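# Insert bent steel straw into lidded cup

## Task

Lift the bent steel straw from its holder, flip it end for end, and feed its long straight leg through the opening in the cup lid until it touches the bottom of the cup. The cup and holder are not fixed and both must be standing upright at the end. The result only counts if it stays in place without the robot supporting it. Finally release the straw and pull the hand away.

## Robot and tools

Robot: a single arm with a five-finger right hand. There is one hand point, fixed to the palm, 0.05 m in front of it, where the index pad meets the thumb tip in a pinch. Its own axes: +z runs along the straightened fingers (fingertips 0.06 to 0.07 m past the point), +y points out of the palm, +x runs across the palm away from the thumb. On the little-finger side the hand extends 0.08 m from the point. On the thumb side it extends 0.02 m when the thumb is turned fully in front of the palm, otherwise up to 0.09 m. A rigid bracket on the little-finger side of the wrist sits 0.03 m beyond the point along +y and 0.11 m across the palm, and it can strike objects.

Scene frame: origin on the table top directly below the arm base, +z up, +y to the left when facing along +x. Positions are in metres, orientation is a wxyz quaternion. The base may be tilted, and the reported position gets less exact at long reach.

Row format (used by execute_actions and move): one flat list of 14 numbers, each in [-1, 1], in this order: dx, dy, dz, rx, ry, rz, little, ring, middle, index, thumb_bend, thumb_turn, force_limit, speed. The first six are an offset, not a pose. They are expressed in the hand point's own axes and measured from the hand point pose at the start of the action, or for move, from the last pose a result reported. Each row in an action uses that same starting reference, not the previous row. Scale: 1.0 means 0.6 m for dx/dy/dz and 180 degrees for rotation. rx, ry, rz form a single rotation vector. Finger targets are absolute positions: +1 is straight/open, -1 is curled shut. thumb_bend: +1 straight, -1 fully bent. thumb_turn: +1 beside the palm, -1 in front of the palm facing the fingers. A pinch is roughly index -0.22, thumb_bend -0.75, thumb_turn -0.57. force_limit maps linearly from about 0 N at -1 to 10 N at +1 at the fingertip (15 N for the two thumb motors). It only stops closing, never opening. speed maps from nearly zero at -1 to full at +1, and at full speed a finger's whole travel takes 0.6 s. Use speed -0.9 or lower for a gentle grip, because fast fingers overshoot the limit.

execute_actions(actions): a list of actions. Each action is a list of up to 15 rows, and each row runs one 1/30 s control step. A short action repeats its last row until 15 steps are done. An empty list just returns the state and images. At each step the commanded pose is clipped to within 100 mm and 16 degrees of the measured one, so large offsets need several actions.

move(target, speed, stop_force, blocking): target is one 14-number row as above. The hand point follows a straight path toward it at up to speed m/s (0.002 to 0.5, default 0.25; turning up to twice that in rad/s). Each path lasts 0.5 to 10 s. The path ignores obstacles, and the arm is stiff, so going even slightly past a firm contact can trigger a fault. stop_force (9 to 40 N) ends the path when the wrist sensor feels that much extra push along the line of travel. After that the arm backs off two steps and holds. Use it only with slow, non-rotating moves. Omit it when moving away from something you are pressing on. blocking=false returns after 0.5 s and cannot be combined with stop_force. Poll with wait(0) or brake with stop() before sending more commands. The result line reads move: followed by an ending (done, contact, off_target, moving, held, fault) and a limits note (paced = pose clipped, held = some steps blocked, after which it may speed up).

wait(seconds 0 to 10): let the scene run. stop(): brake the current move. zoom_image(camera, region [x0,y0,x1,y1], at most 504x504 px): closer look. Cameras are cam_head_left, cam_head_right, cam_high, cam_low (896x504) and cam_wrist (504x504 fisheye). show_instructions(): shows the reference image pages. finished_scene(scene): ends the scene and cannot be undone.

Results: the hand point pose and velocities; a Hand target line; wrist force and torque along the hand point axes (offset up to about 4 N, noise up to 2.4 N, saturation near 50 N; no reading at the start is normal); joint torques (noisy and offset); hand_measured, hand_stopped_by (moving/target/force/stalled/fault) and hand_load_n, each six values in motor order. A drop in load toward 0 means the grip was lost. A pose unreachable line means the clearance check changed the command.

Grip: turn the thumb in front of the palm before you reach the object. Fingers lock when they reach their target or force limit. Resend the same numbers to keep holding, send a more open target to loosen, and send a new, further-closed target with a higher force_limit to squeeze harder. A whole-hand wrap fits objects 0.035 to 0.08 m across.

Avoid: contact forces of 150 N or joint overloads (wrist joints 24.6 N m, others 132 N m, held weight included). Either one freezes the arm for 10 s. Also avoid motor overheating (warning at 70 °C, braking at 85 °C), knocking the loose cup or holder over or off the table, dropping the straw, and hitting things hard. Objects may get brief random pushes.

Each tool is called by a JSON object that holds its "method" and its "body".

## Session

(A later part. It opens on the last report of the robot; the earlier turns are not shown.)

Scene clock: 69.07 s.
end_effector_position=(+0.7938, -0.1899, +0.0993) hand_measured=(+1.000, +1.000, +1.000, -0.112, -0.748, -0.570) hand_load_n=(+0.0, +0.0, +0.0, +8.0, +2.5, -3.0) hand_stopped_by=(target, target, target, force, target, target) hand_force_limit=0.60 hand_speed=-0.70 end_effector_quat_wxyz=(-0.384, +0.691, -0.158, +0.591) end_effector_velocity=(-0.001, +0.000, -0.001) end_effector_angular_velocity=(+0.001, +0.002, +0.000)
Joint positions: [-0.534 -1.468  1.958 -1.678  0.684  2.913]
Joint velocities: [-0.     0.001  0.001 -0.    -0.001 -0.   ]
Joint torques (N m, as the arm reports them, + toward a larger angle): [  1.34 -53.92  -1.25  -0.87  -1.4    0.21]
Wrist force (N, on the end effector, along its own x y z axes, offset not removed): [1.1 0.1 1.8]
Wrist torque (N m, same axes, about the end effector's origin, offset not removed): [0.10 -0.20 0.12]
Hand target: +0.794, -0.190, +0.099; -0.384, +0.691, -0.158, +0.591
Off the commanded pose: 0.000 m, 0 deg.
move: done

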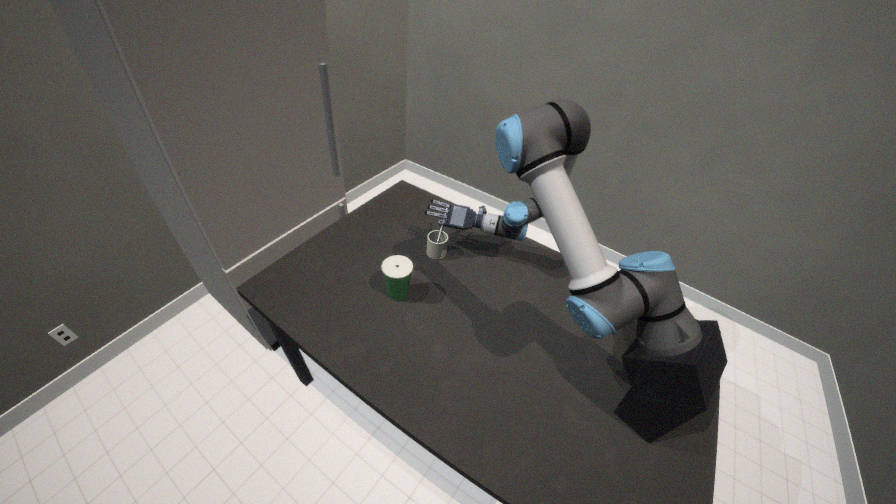

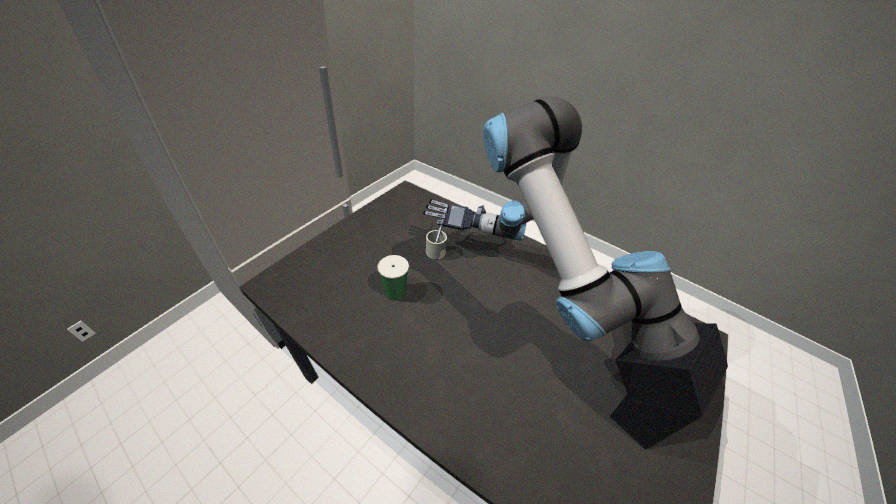

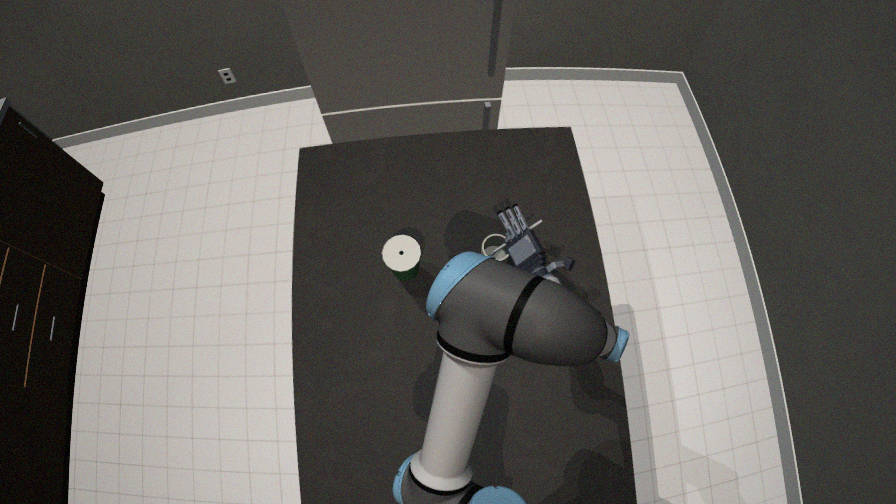

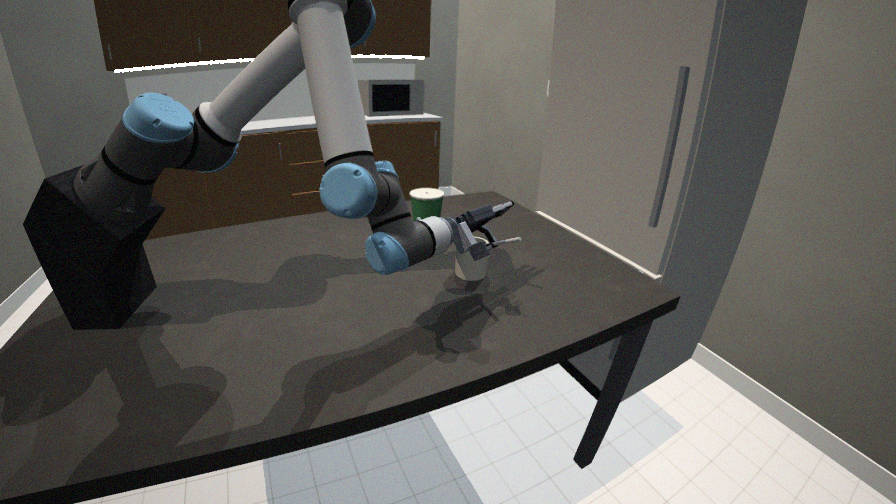

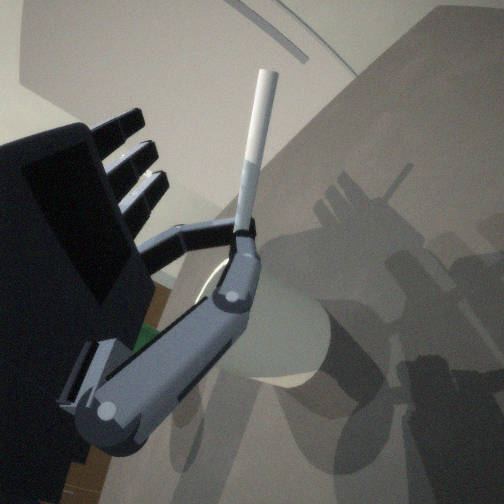

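{"method": "move", "body": {"target": [0.09,-0.06,0,0,0,0,1,1,1,-0.4,-0.75,-0.57,0.6,-0.7], "speed": 0.05}}

{"method": "move", "body": {"target": [0.16,-0.17,-0.05,0,0,0,1,1,1,-0.4,-0.75,-0.57,0.6,-0.7], "speed": 0.12}}

{"method": "move", "body": {"target": [0,0,0,0,0,0.67,1,1,1,-0.4,-0.75,-0.57,0.6,-0.7], "speed": 0.3}}

Scene clock: 74.87 s.
end_effector_position=(+0.7988, -0.2026, +0.1626) hand_measured=(+1.000, +1.000, +1.000, -0.112, -0.748, -0.570) hand_load_n=(+0.0, +0.0, +0.0, +7.5, +2.5, -2.5) hand_stopped_by=(target, target, target, force, target, target) hand_force_limit=0.60 hand_speed=-0.70 end_effector_quat_wxyz=(-0.384, +0.691, -0.158, +0.591) end_effector_velocity=(+0.000, -0.000, +0.003) end_effector_angular_velocity=(-0.001, -0.001, +0.001)
Joint positions: [-0.597 -1.608  1.984 -1.638  0.663  3.008]
Joint velocities: [-0.002 -0.006  0.001  0.001 -0.001  0.004]
Joint torques (N m, as the arm reports them, + toward a larger angle): [ -2.74 -53.18  -2.41  -0.32  -1.76   1.88]
Wrist force (N, on the end effector, along its own x y z axes, offset not removed): [-0.7 -0.3 0.1]
Wrist torque (N m, same axes, about the end effector's origin, offset not removed): [0.21 0.21 0.09]
Hand target: +0.799, -0.203, +0.163; -0.384, +0.691, -0.158, +0.591
Off the commanded pose: 0.000 m, 0 deg.
move: done

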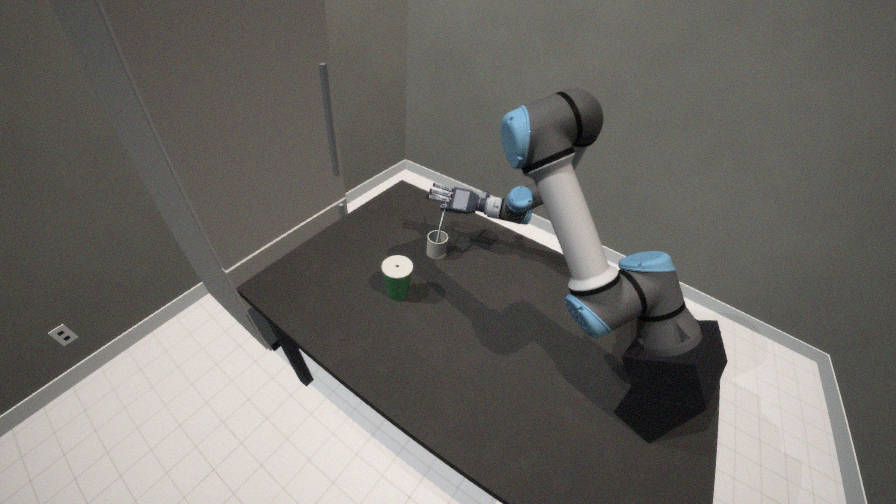

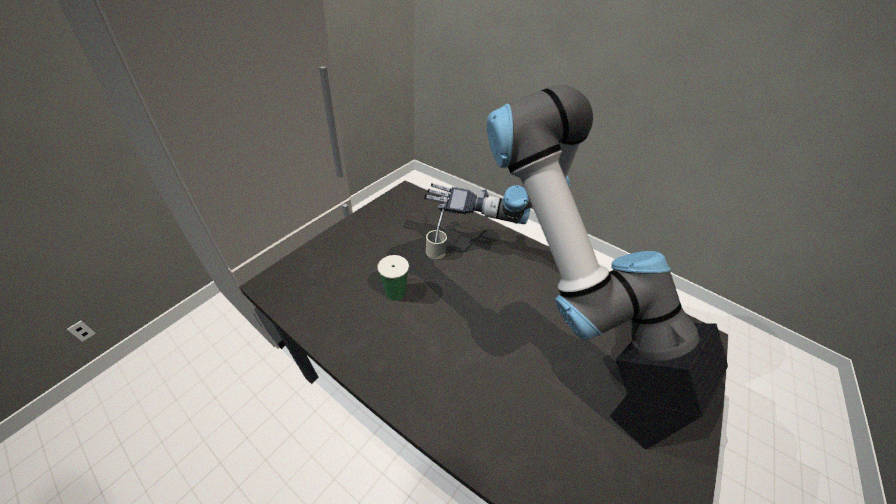

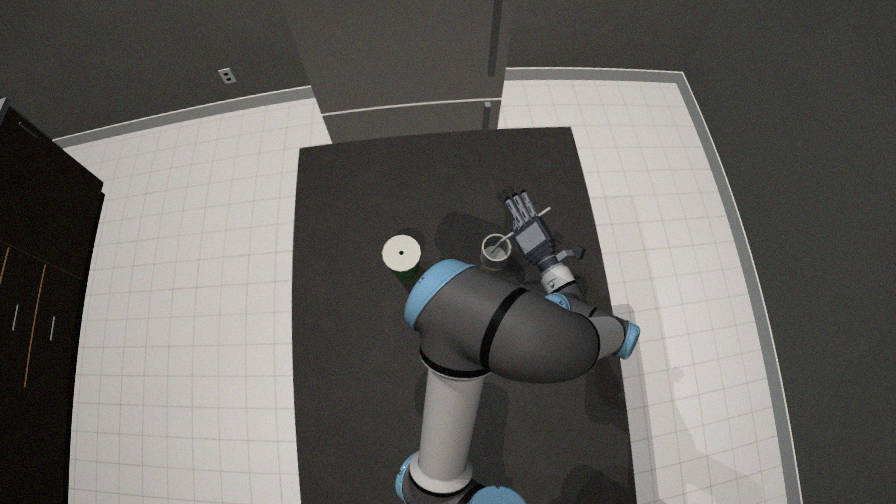

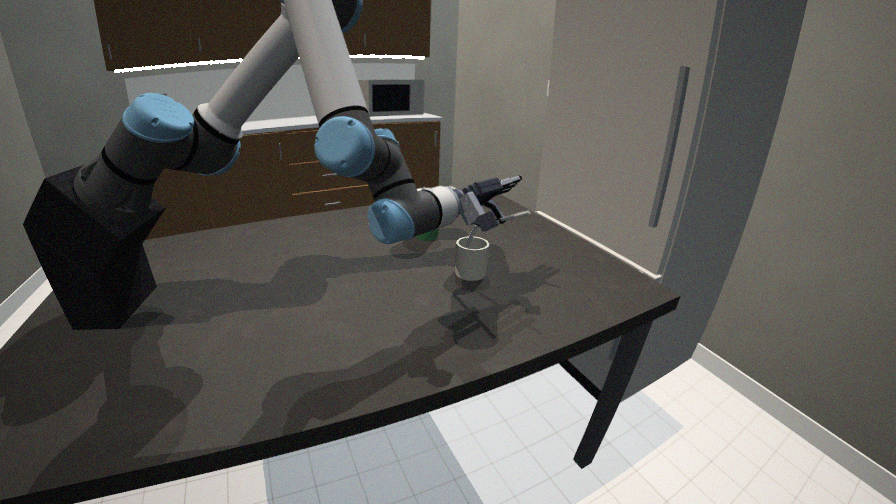

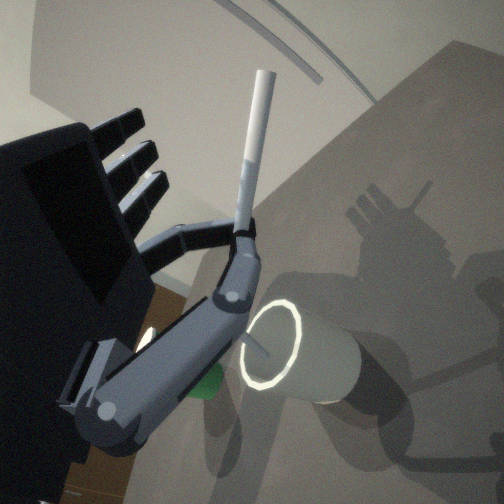

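Scene clock: 76.60 s.
end_effector_position=(+0.7708, -0.2108, +0.3027) hand_measured=(+1.000, +1.000, +1.000, -0.112, -0.748, -0.570) hand_load_n=(+0.0, +0.0, +0.0, +7.5, +2.5, -2.5) hand_stopped_by=(target, target, target, force, target, target) hand_force_limit=0.60 hand_speed=-0.70 end_effector_quat_wxyz=(-0.384, +0.691, -0.158, +0.592) end_effector_velocity=(-0.000, -0.000, +0.003) end_effector_angular_velocity=(-0.000, -0.001, +0.002)
Joint positions: [-0.813 -1.952  2.114 -1.71   0.627  3.365]
Joint velocities: [-0.005 -0.004  0.002 -0.009 -0.     0.012]
Joint torques (N m, as the arm reports them, + toward a larger angle): [ -0.26 -40.69  -5.52  -4.12  -1.27   1.26]
Wrist force (N, on the end effector, along its own x y z axes, offset not removed): [-2.2 0.0 0.4]
Wrist torque (N m, same axes, about the end effector's origin, offset not removed): [-0.26 0.37 -0.01]
Hand target: +0.771, -0.211, +0.303; -0.384, +0.691, -0.158, +0.591
Off the commanded pose: 0.000 m, 0 deg.
move: done

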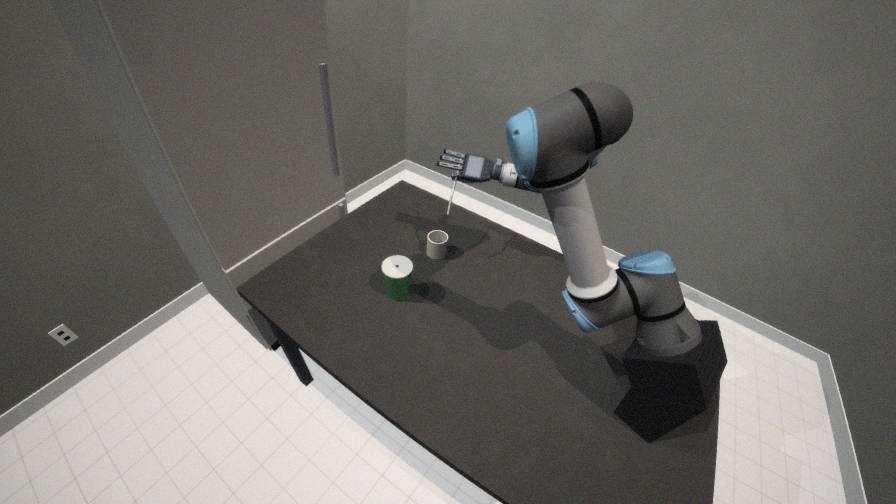

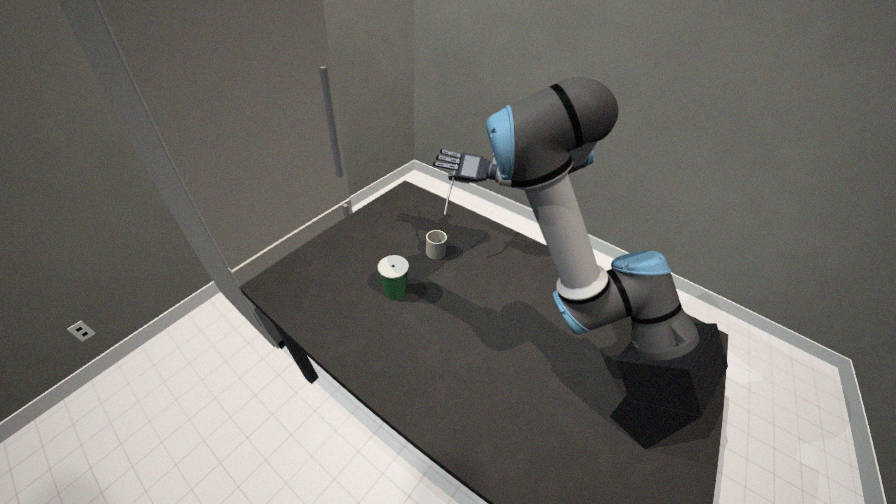

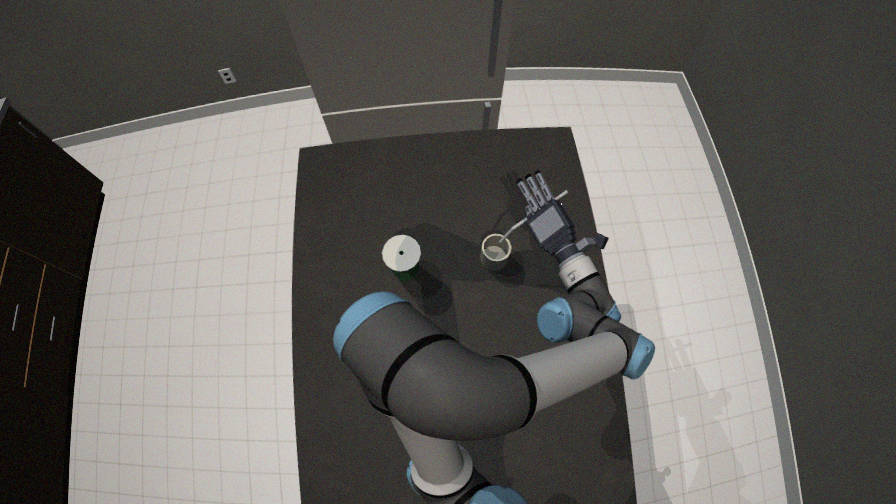

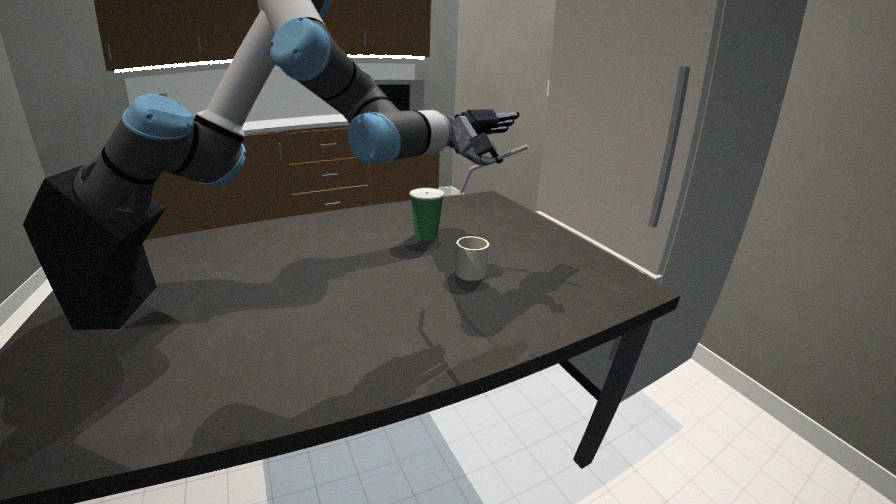

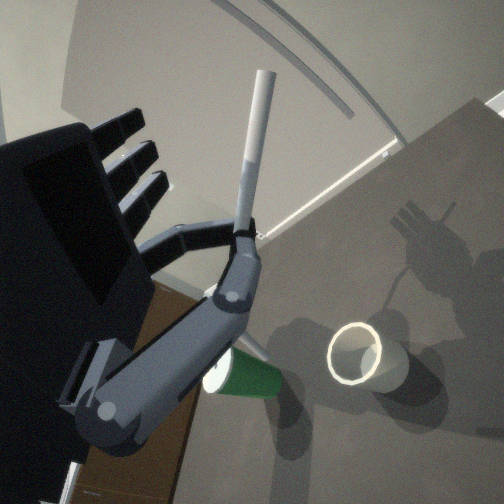

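Scene clock: 80.63 s.
end_effector_position=(+0.7707, -0.2108, +0.3026) hand_measured=(+1.000, +1.000, +1.000, -0.112, -0.748, -0.570) hand_load_n=(+0.0, +0.0, +0.0, +7.5, +2.5, -2.5) hand_stopped_by=(target, target, target, force, target, target) hand_force_limit=0.60 hand_speed=-0.70 end_effector_quat_wxyz=(+0.704, -0.206, +0.678, +0.040) end_effector_velocity=(-0.000, +0.000, -0.000) end_effector_angular_velocity=(+0.011, +0.002, +0.003)
Joint positions: [-0.786 -1.639  1.919 -1.791  0.628  5.421]
Joint velocities: [ 0.001  0.003 -0.    -0.007 -0.     0.013]
Joint torques (N m, as the arm reports them, + toward a larger angle): [  5.86 -21.47 -21.95  -4.03  -1.34   1.46]
Wrist force (N, on the end effector, along its own x y z axes, offset not removed): [-2.4 -3.6 0.4]
Wrist torque (N m, same axes, about the end effector's origin, offset not removed): [-0.62 0.49 -0.33]
Hand target: +0.771, -0.211, +0.303; +0.704, -0.205, +0.678, +0.041
Off the commanded pose: 0.000 m, 0 deg.
move: done

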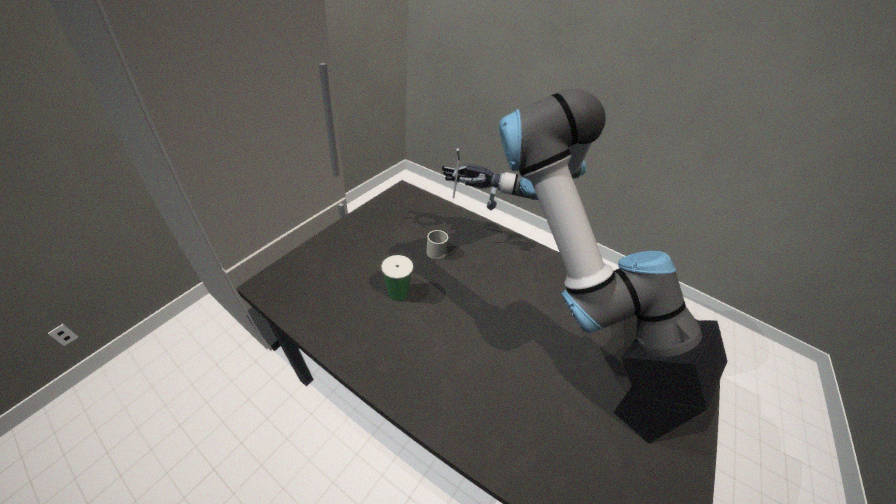

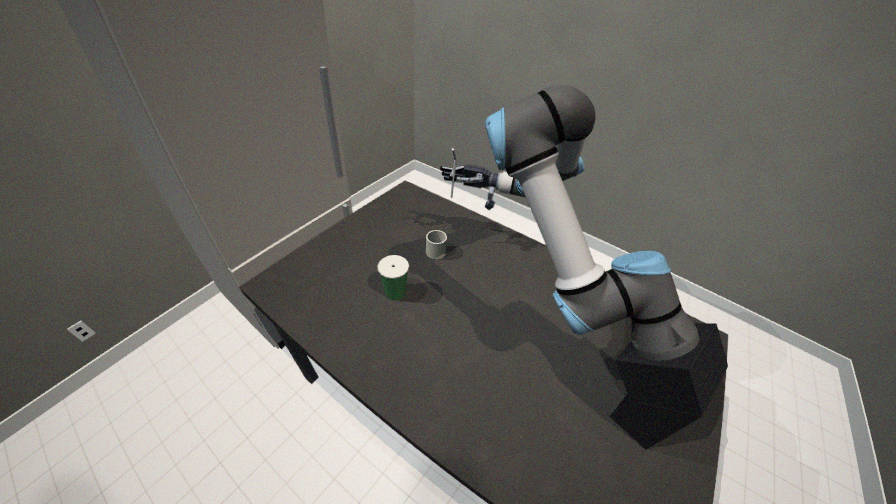

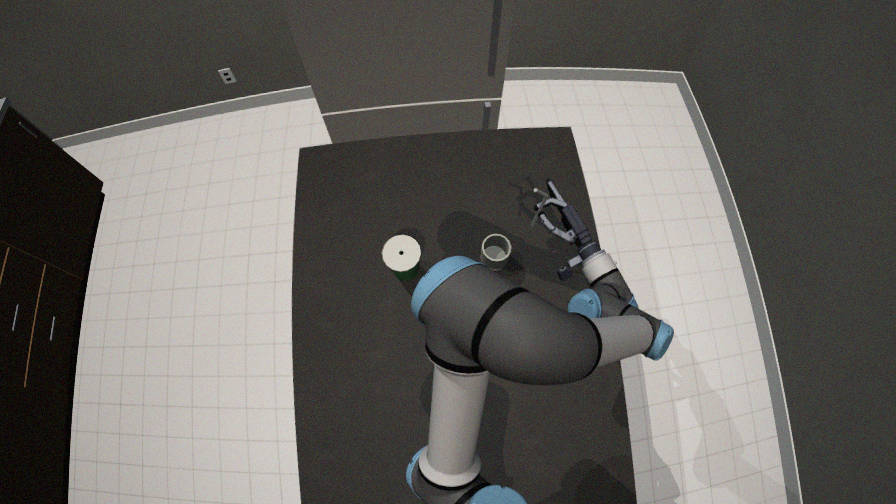

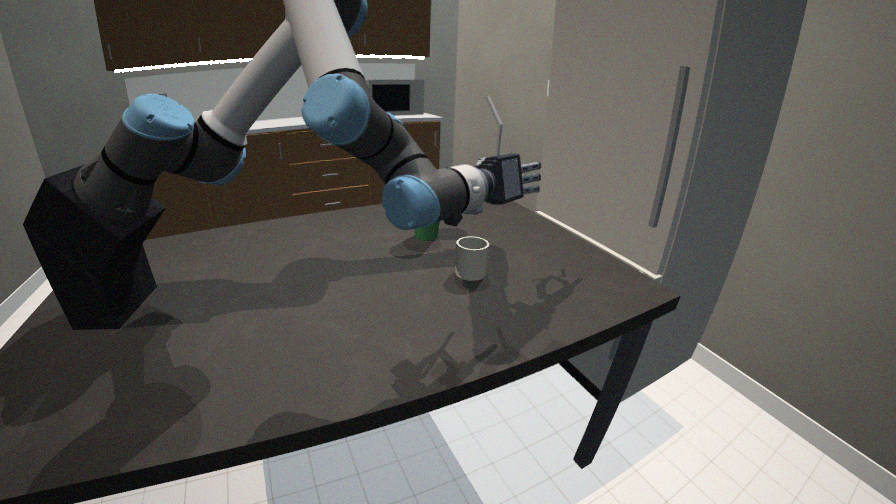

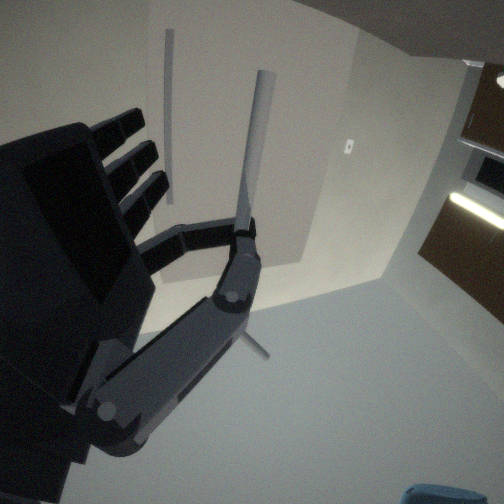

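{"method": "move", "body": {"target": [-0.073,0.512,0.165,0.108,0.026,0,1,1,1,-0.4,-0.75,-0.57,0.6,-0.7], "speed": 0.15}}

{"method": "zoom_image", "body": {"camera": "cam_low", "region": [370,70,510,250]}}

{"method": "zoom_image", "body": {"camera": "cam_head_left", "region": [340,150,490,310]}}

Scene clock: 89.77 s.
end_effector_position=(+0.7571, +0.1133, +0.2725) hand_measured=(+1.000, +1.000, +1.000, -0.112, -0.748, -0.570) hand_load_n=(+0.0, +0.0, +0.0, +7.5, +2.5, -2.5) hand_stopped_by=(target, target, target, force, target, target) hand_force_limit=0.60 hand_speed=-0.70 end_effector_quat_wxyz=(+0.700, -0.086, +0.704, -0.083) end_effector_velocity=(+0.000, +0.002, -0.000) end_effector_angular_velocity=(-0.001, -0.002, -0.005)
Joint positions: [ 0.074 -1.72   2.184 -1.249  1.393  4.372]
Joint velocities: [ 0.009  0.005 -0.001 -0.005  0.011 -0.006]
Joint torques (N m, as the arm reports them, + toward a larger angle): [ 18.98 -21.13 -17.59  -3.27   2.29  -1.29]
Wrist force (N, on the end effector, along its own x y z axes, offset not removed): [-4.7 -3.2 -1.8]
Wrist torque (N m, same axes, about the end effector's origin, offset not removed): [-0.39 0.69 -0.54]
Hand target: +0.757, +0.113, +0.272; +0.700, -0.085, +0.704, -0.083
Off the commanded pose: 0.000 m, 0 deg.
move: done

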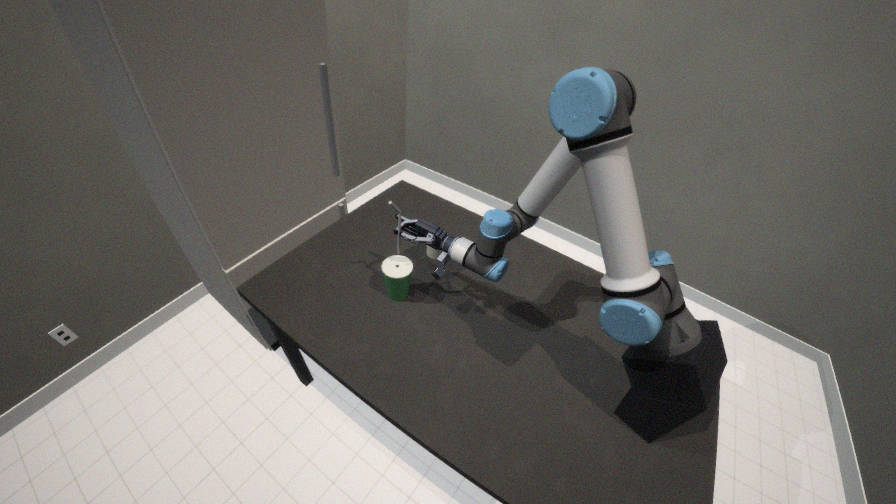

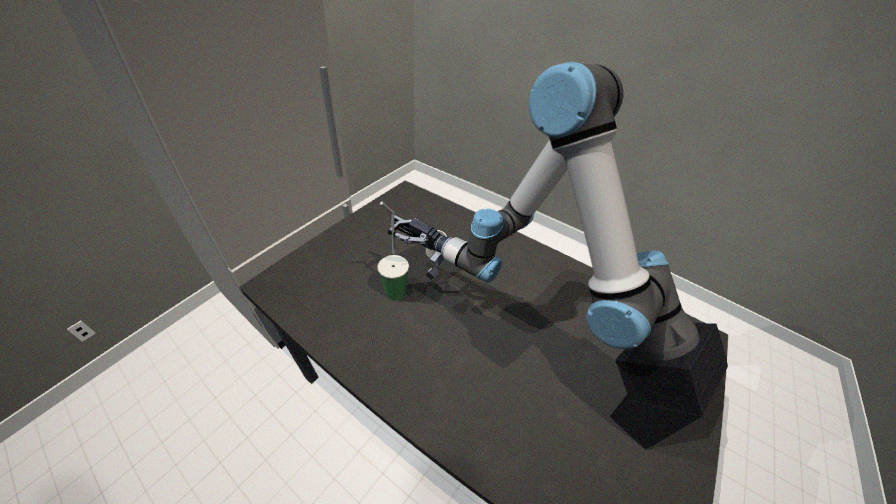

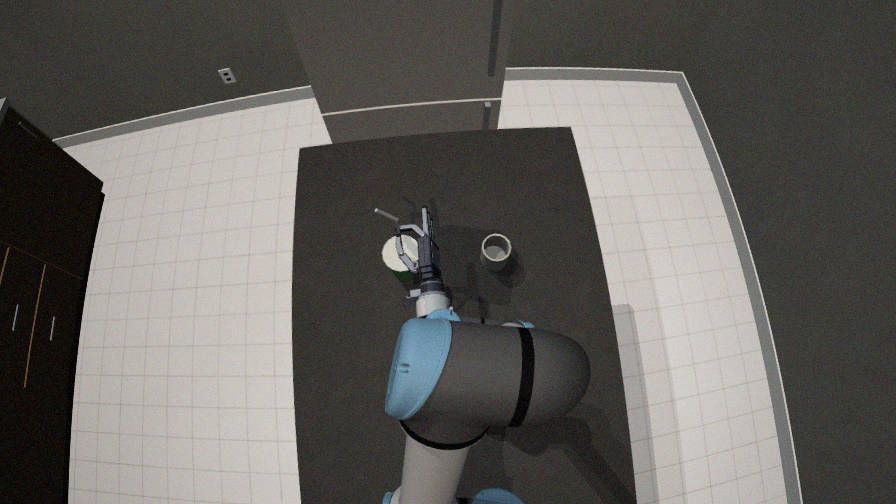

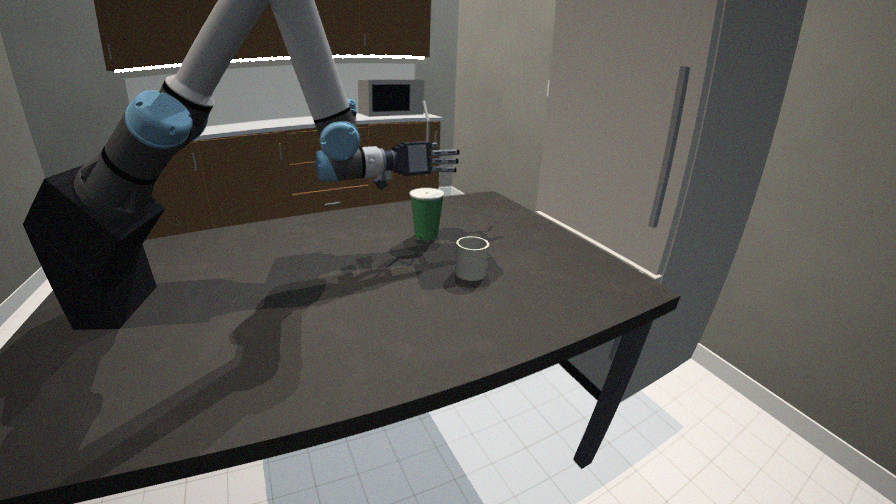

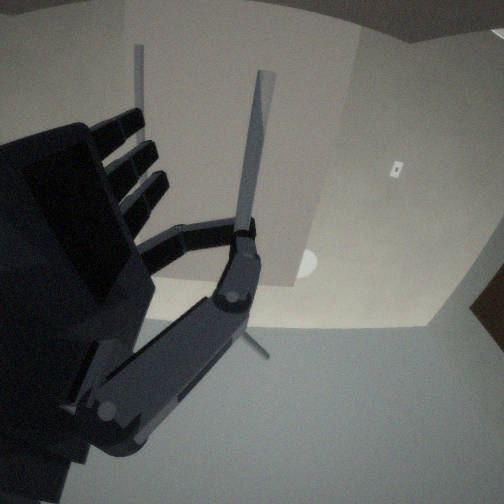

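Region (370, 70, 510, 250) of cam_low's 896x504 image, scaled by 2.800, with more detail than that image has.

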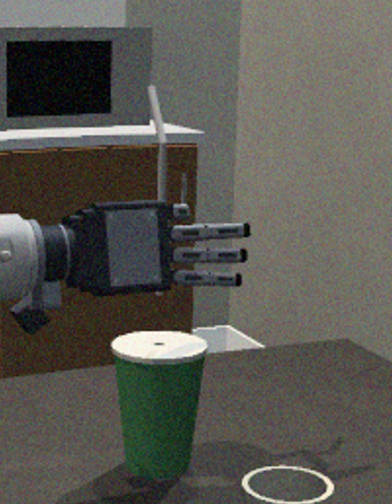

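Region (340, 150, 490, 310) of cam_head_left's 896x504 image, scaled by 3.150, with more detail than that image has; it fills the left 472 columns of this view, and the rest is white.

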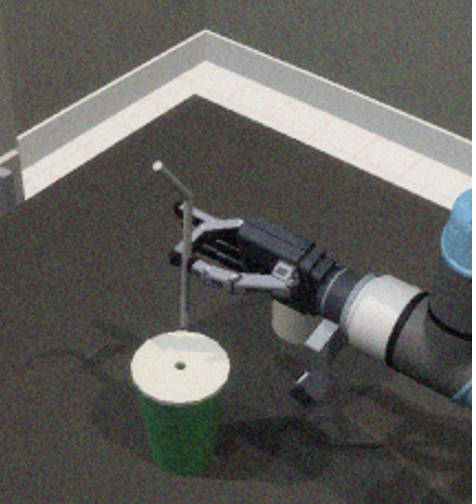

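{"method": "move", "body": {"target": [0.057,0.014,0,0,0,0,1,1,1,-0.4,-0.75,-0.57,0.6,-0.7], "speed": 0.04}}

{"method": "zoom_image", "body": {"camera": "cam_low", "region": [390,150,470,220]}}

{"method": "zoom_image", "body": {"camera": "cam_head_left", "region": [360,210,450,290]}}

Scene clock: 93.63 s.
end_effector_position=(+0.7569, +0.1134, +0.2374) hand_measured=(+1.000, +1.000, +1.000, -0.112, -0.748, -0.570) hand_load_n=(+0.0, +0.0, +0.0, +7.5, +2.5, -2.5) hand_stopped_by=(target, target, target, force, target, target) hand_force_limit=0.60 hand_speed=-0.70 end_effector_quat_wxyz=(+0.700, -0.086, +0.704, -0.083) end_effector_velocity=(+0.001, -0.000, -0.002) end_effector_angular_velocity=(+0.000, -0.002, -0.001)
Joint positions: [ 0.065 -1.626  2.173 -1.333  1.386  4.379]
Joint velocities: [-0.     0.006 -0.002 -0.005  0.001  0.001]
Joint torques (N m, as the arm reports them, + toward a larger angle): [  6.69 -23.3  -13.88  -3.3   -2.91   1.65]
Wrist force (N, on the end effector, along its own x y z axes, offset not removed): [3.7 1.7 -2.5]
Wrist torque (N m, same axes, about the end effector's origin, offset not removed): [0.59 -0.55 0.15]
Hand target: +0.757, +0.113, +0.237; +0.700, -0.086, +0.704, -0.083
Off the commanded pose: 0.000 m, 0 deg.
move: done

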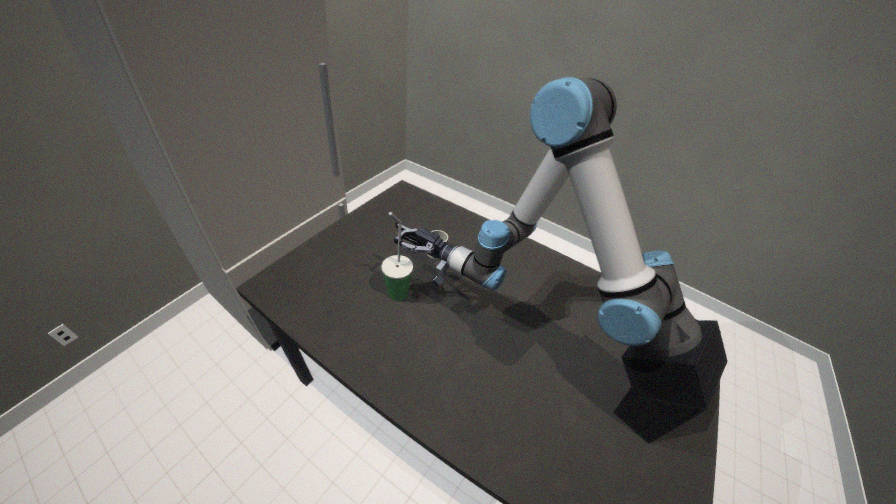

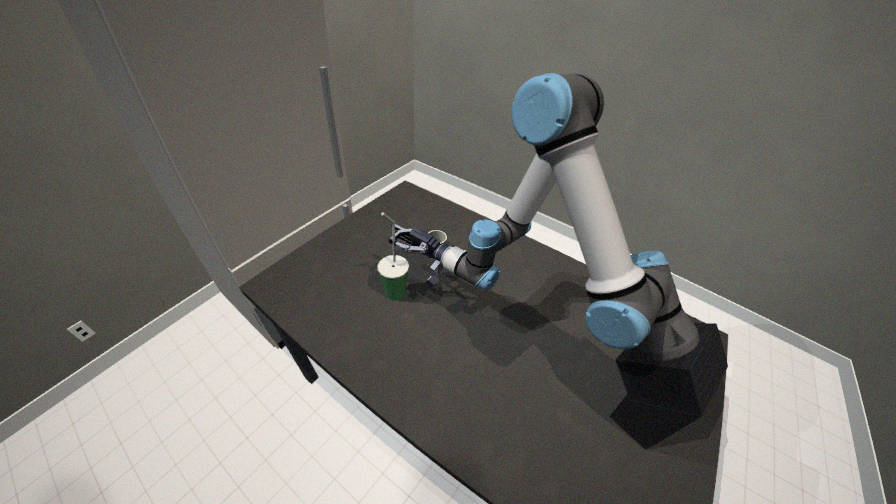

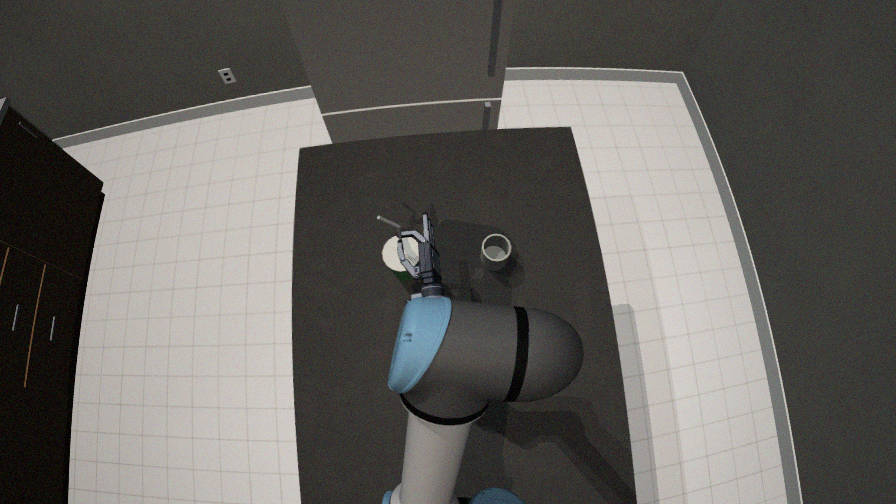

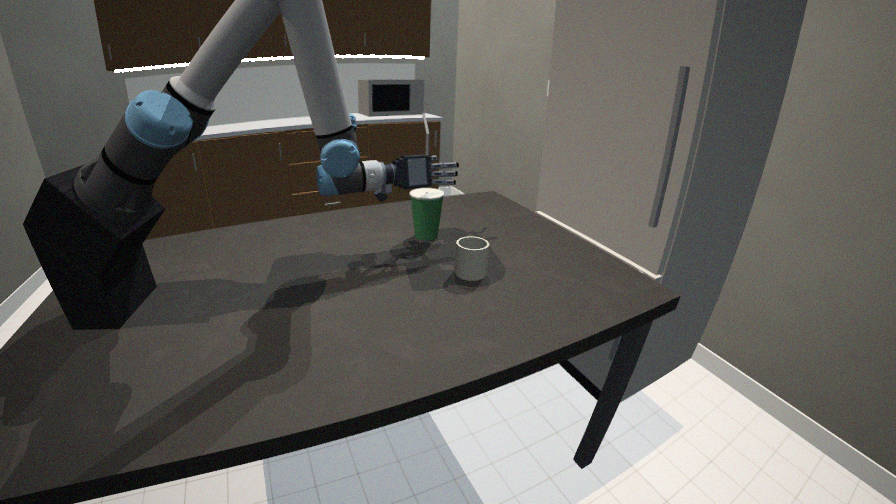

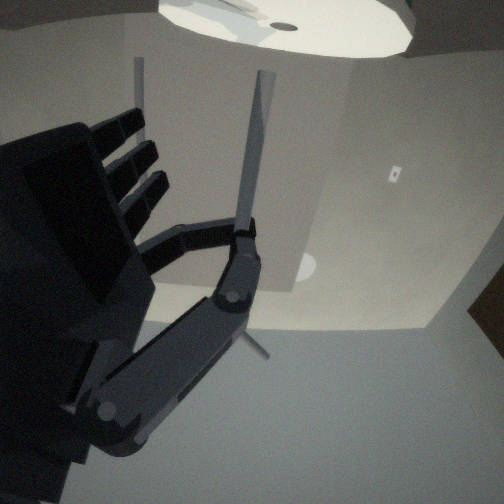

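Region (390, 150, 470, 220) of cam_low's 896x504 image, scaled by 6.300, with more detail than that image has; it fills the top 441 rows of this view, and the rest is white.

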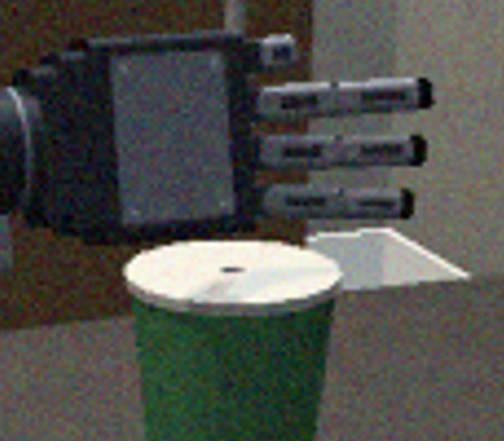

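Region (360, 210, 450, 290) of cam_head_left's 896x504 image, scaled by 5.600, with more detail than that image has.

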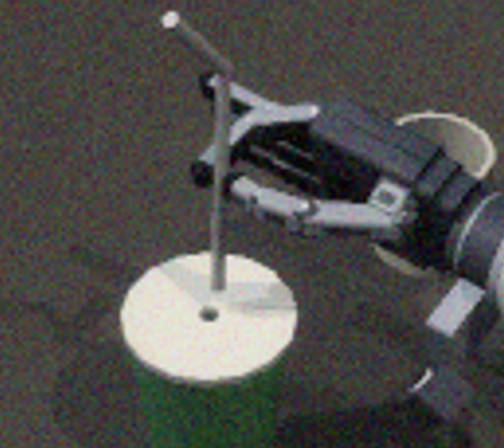

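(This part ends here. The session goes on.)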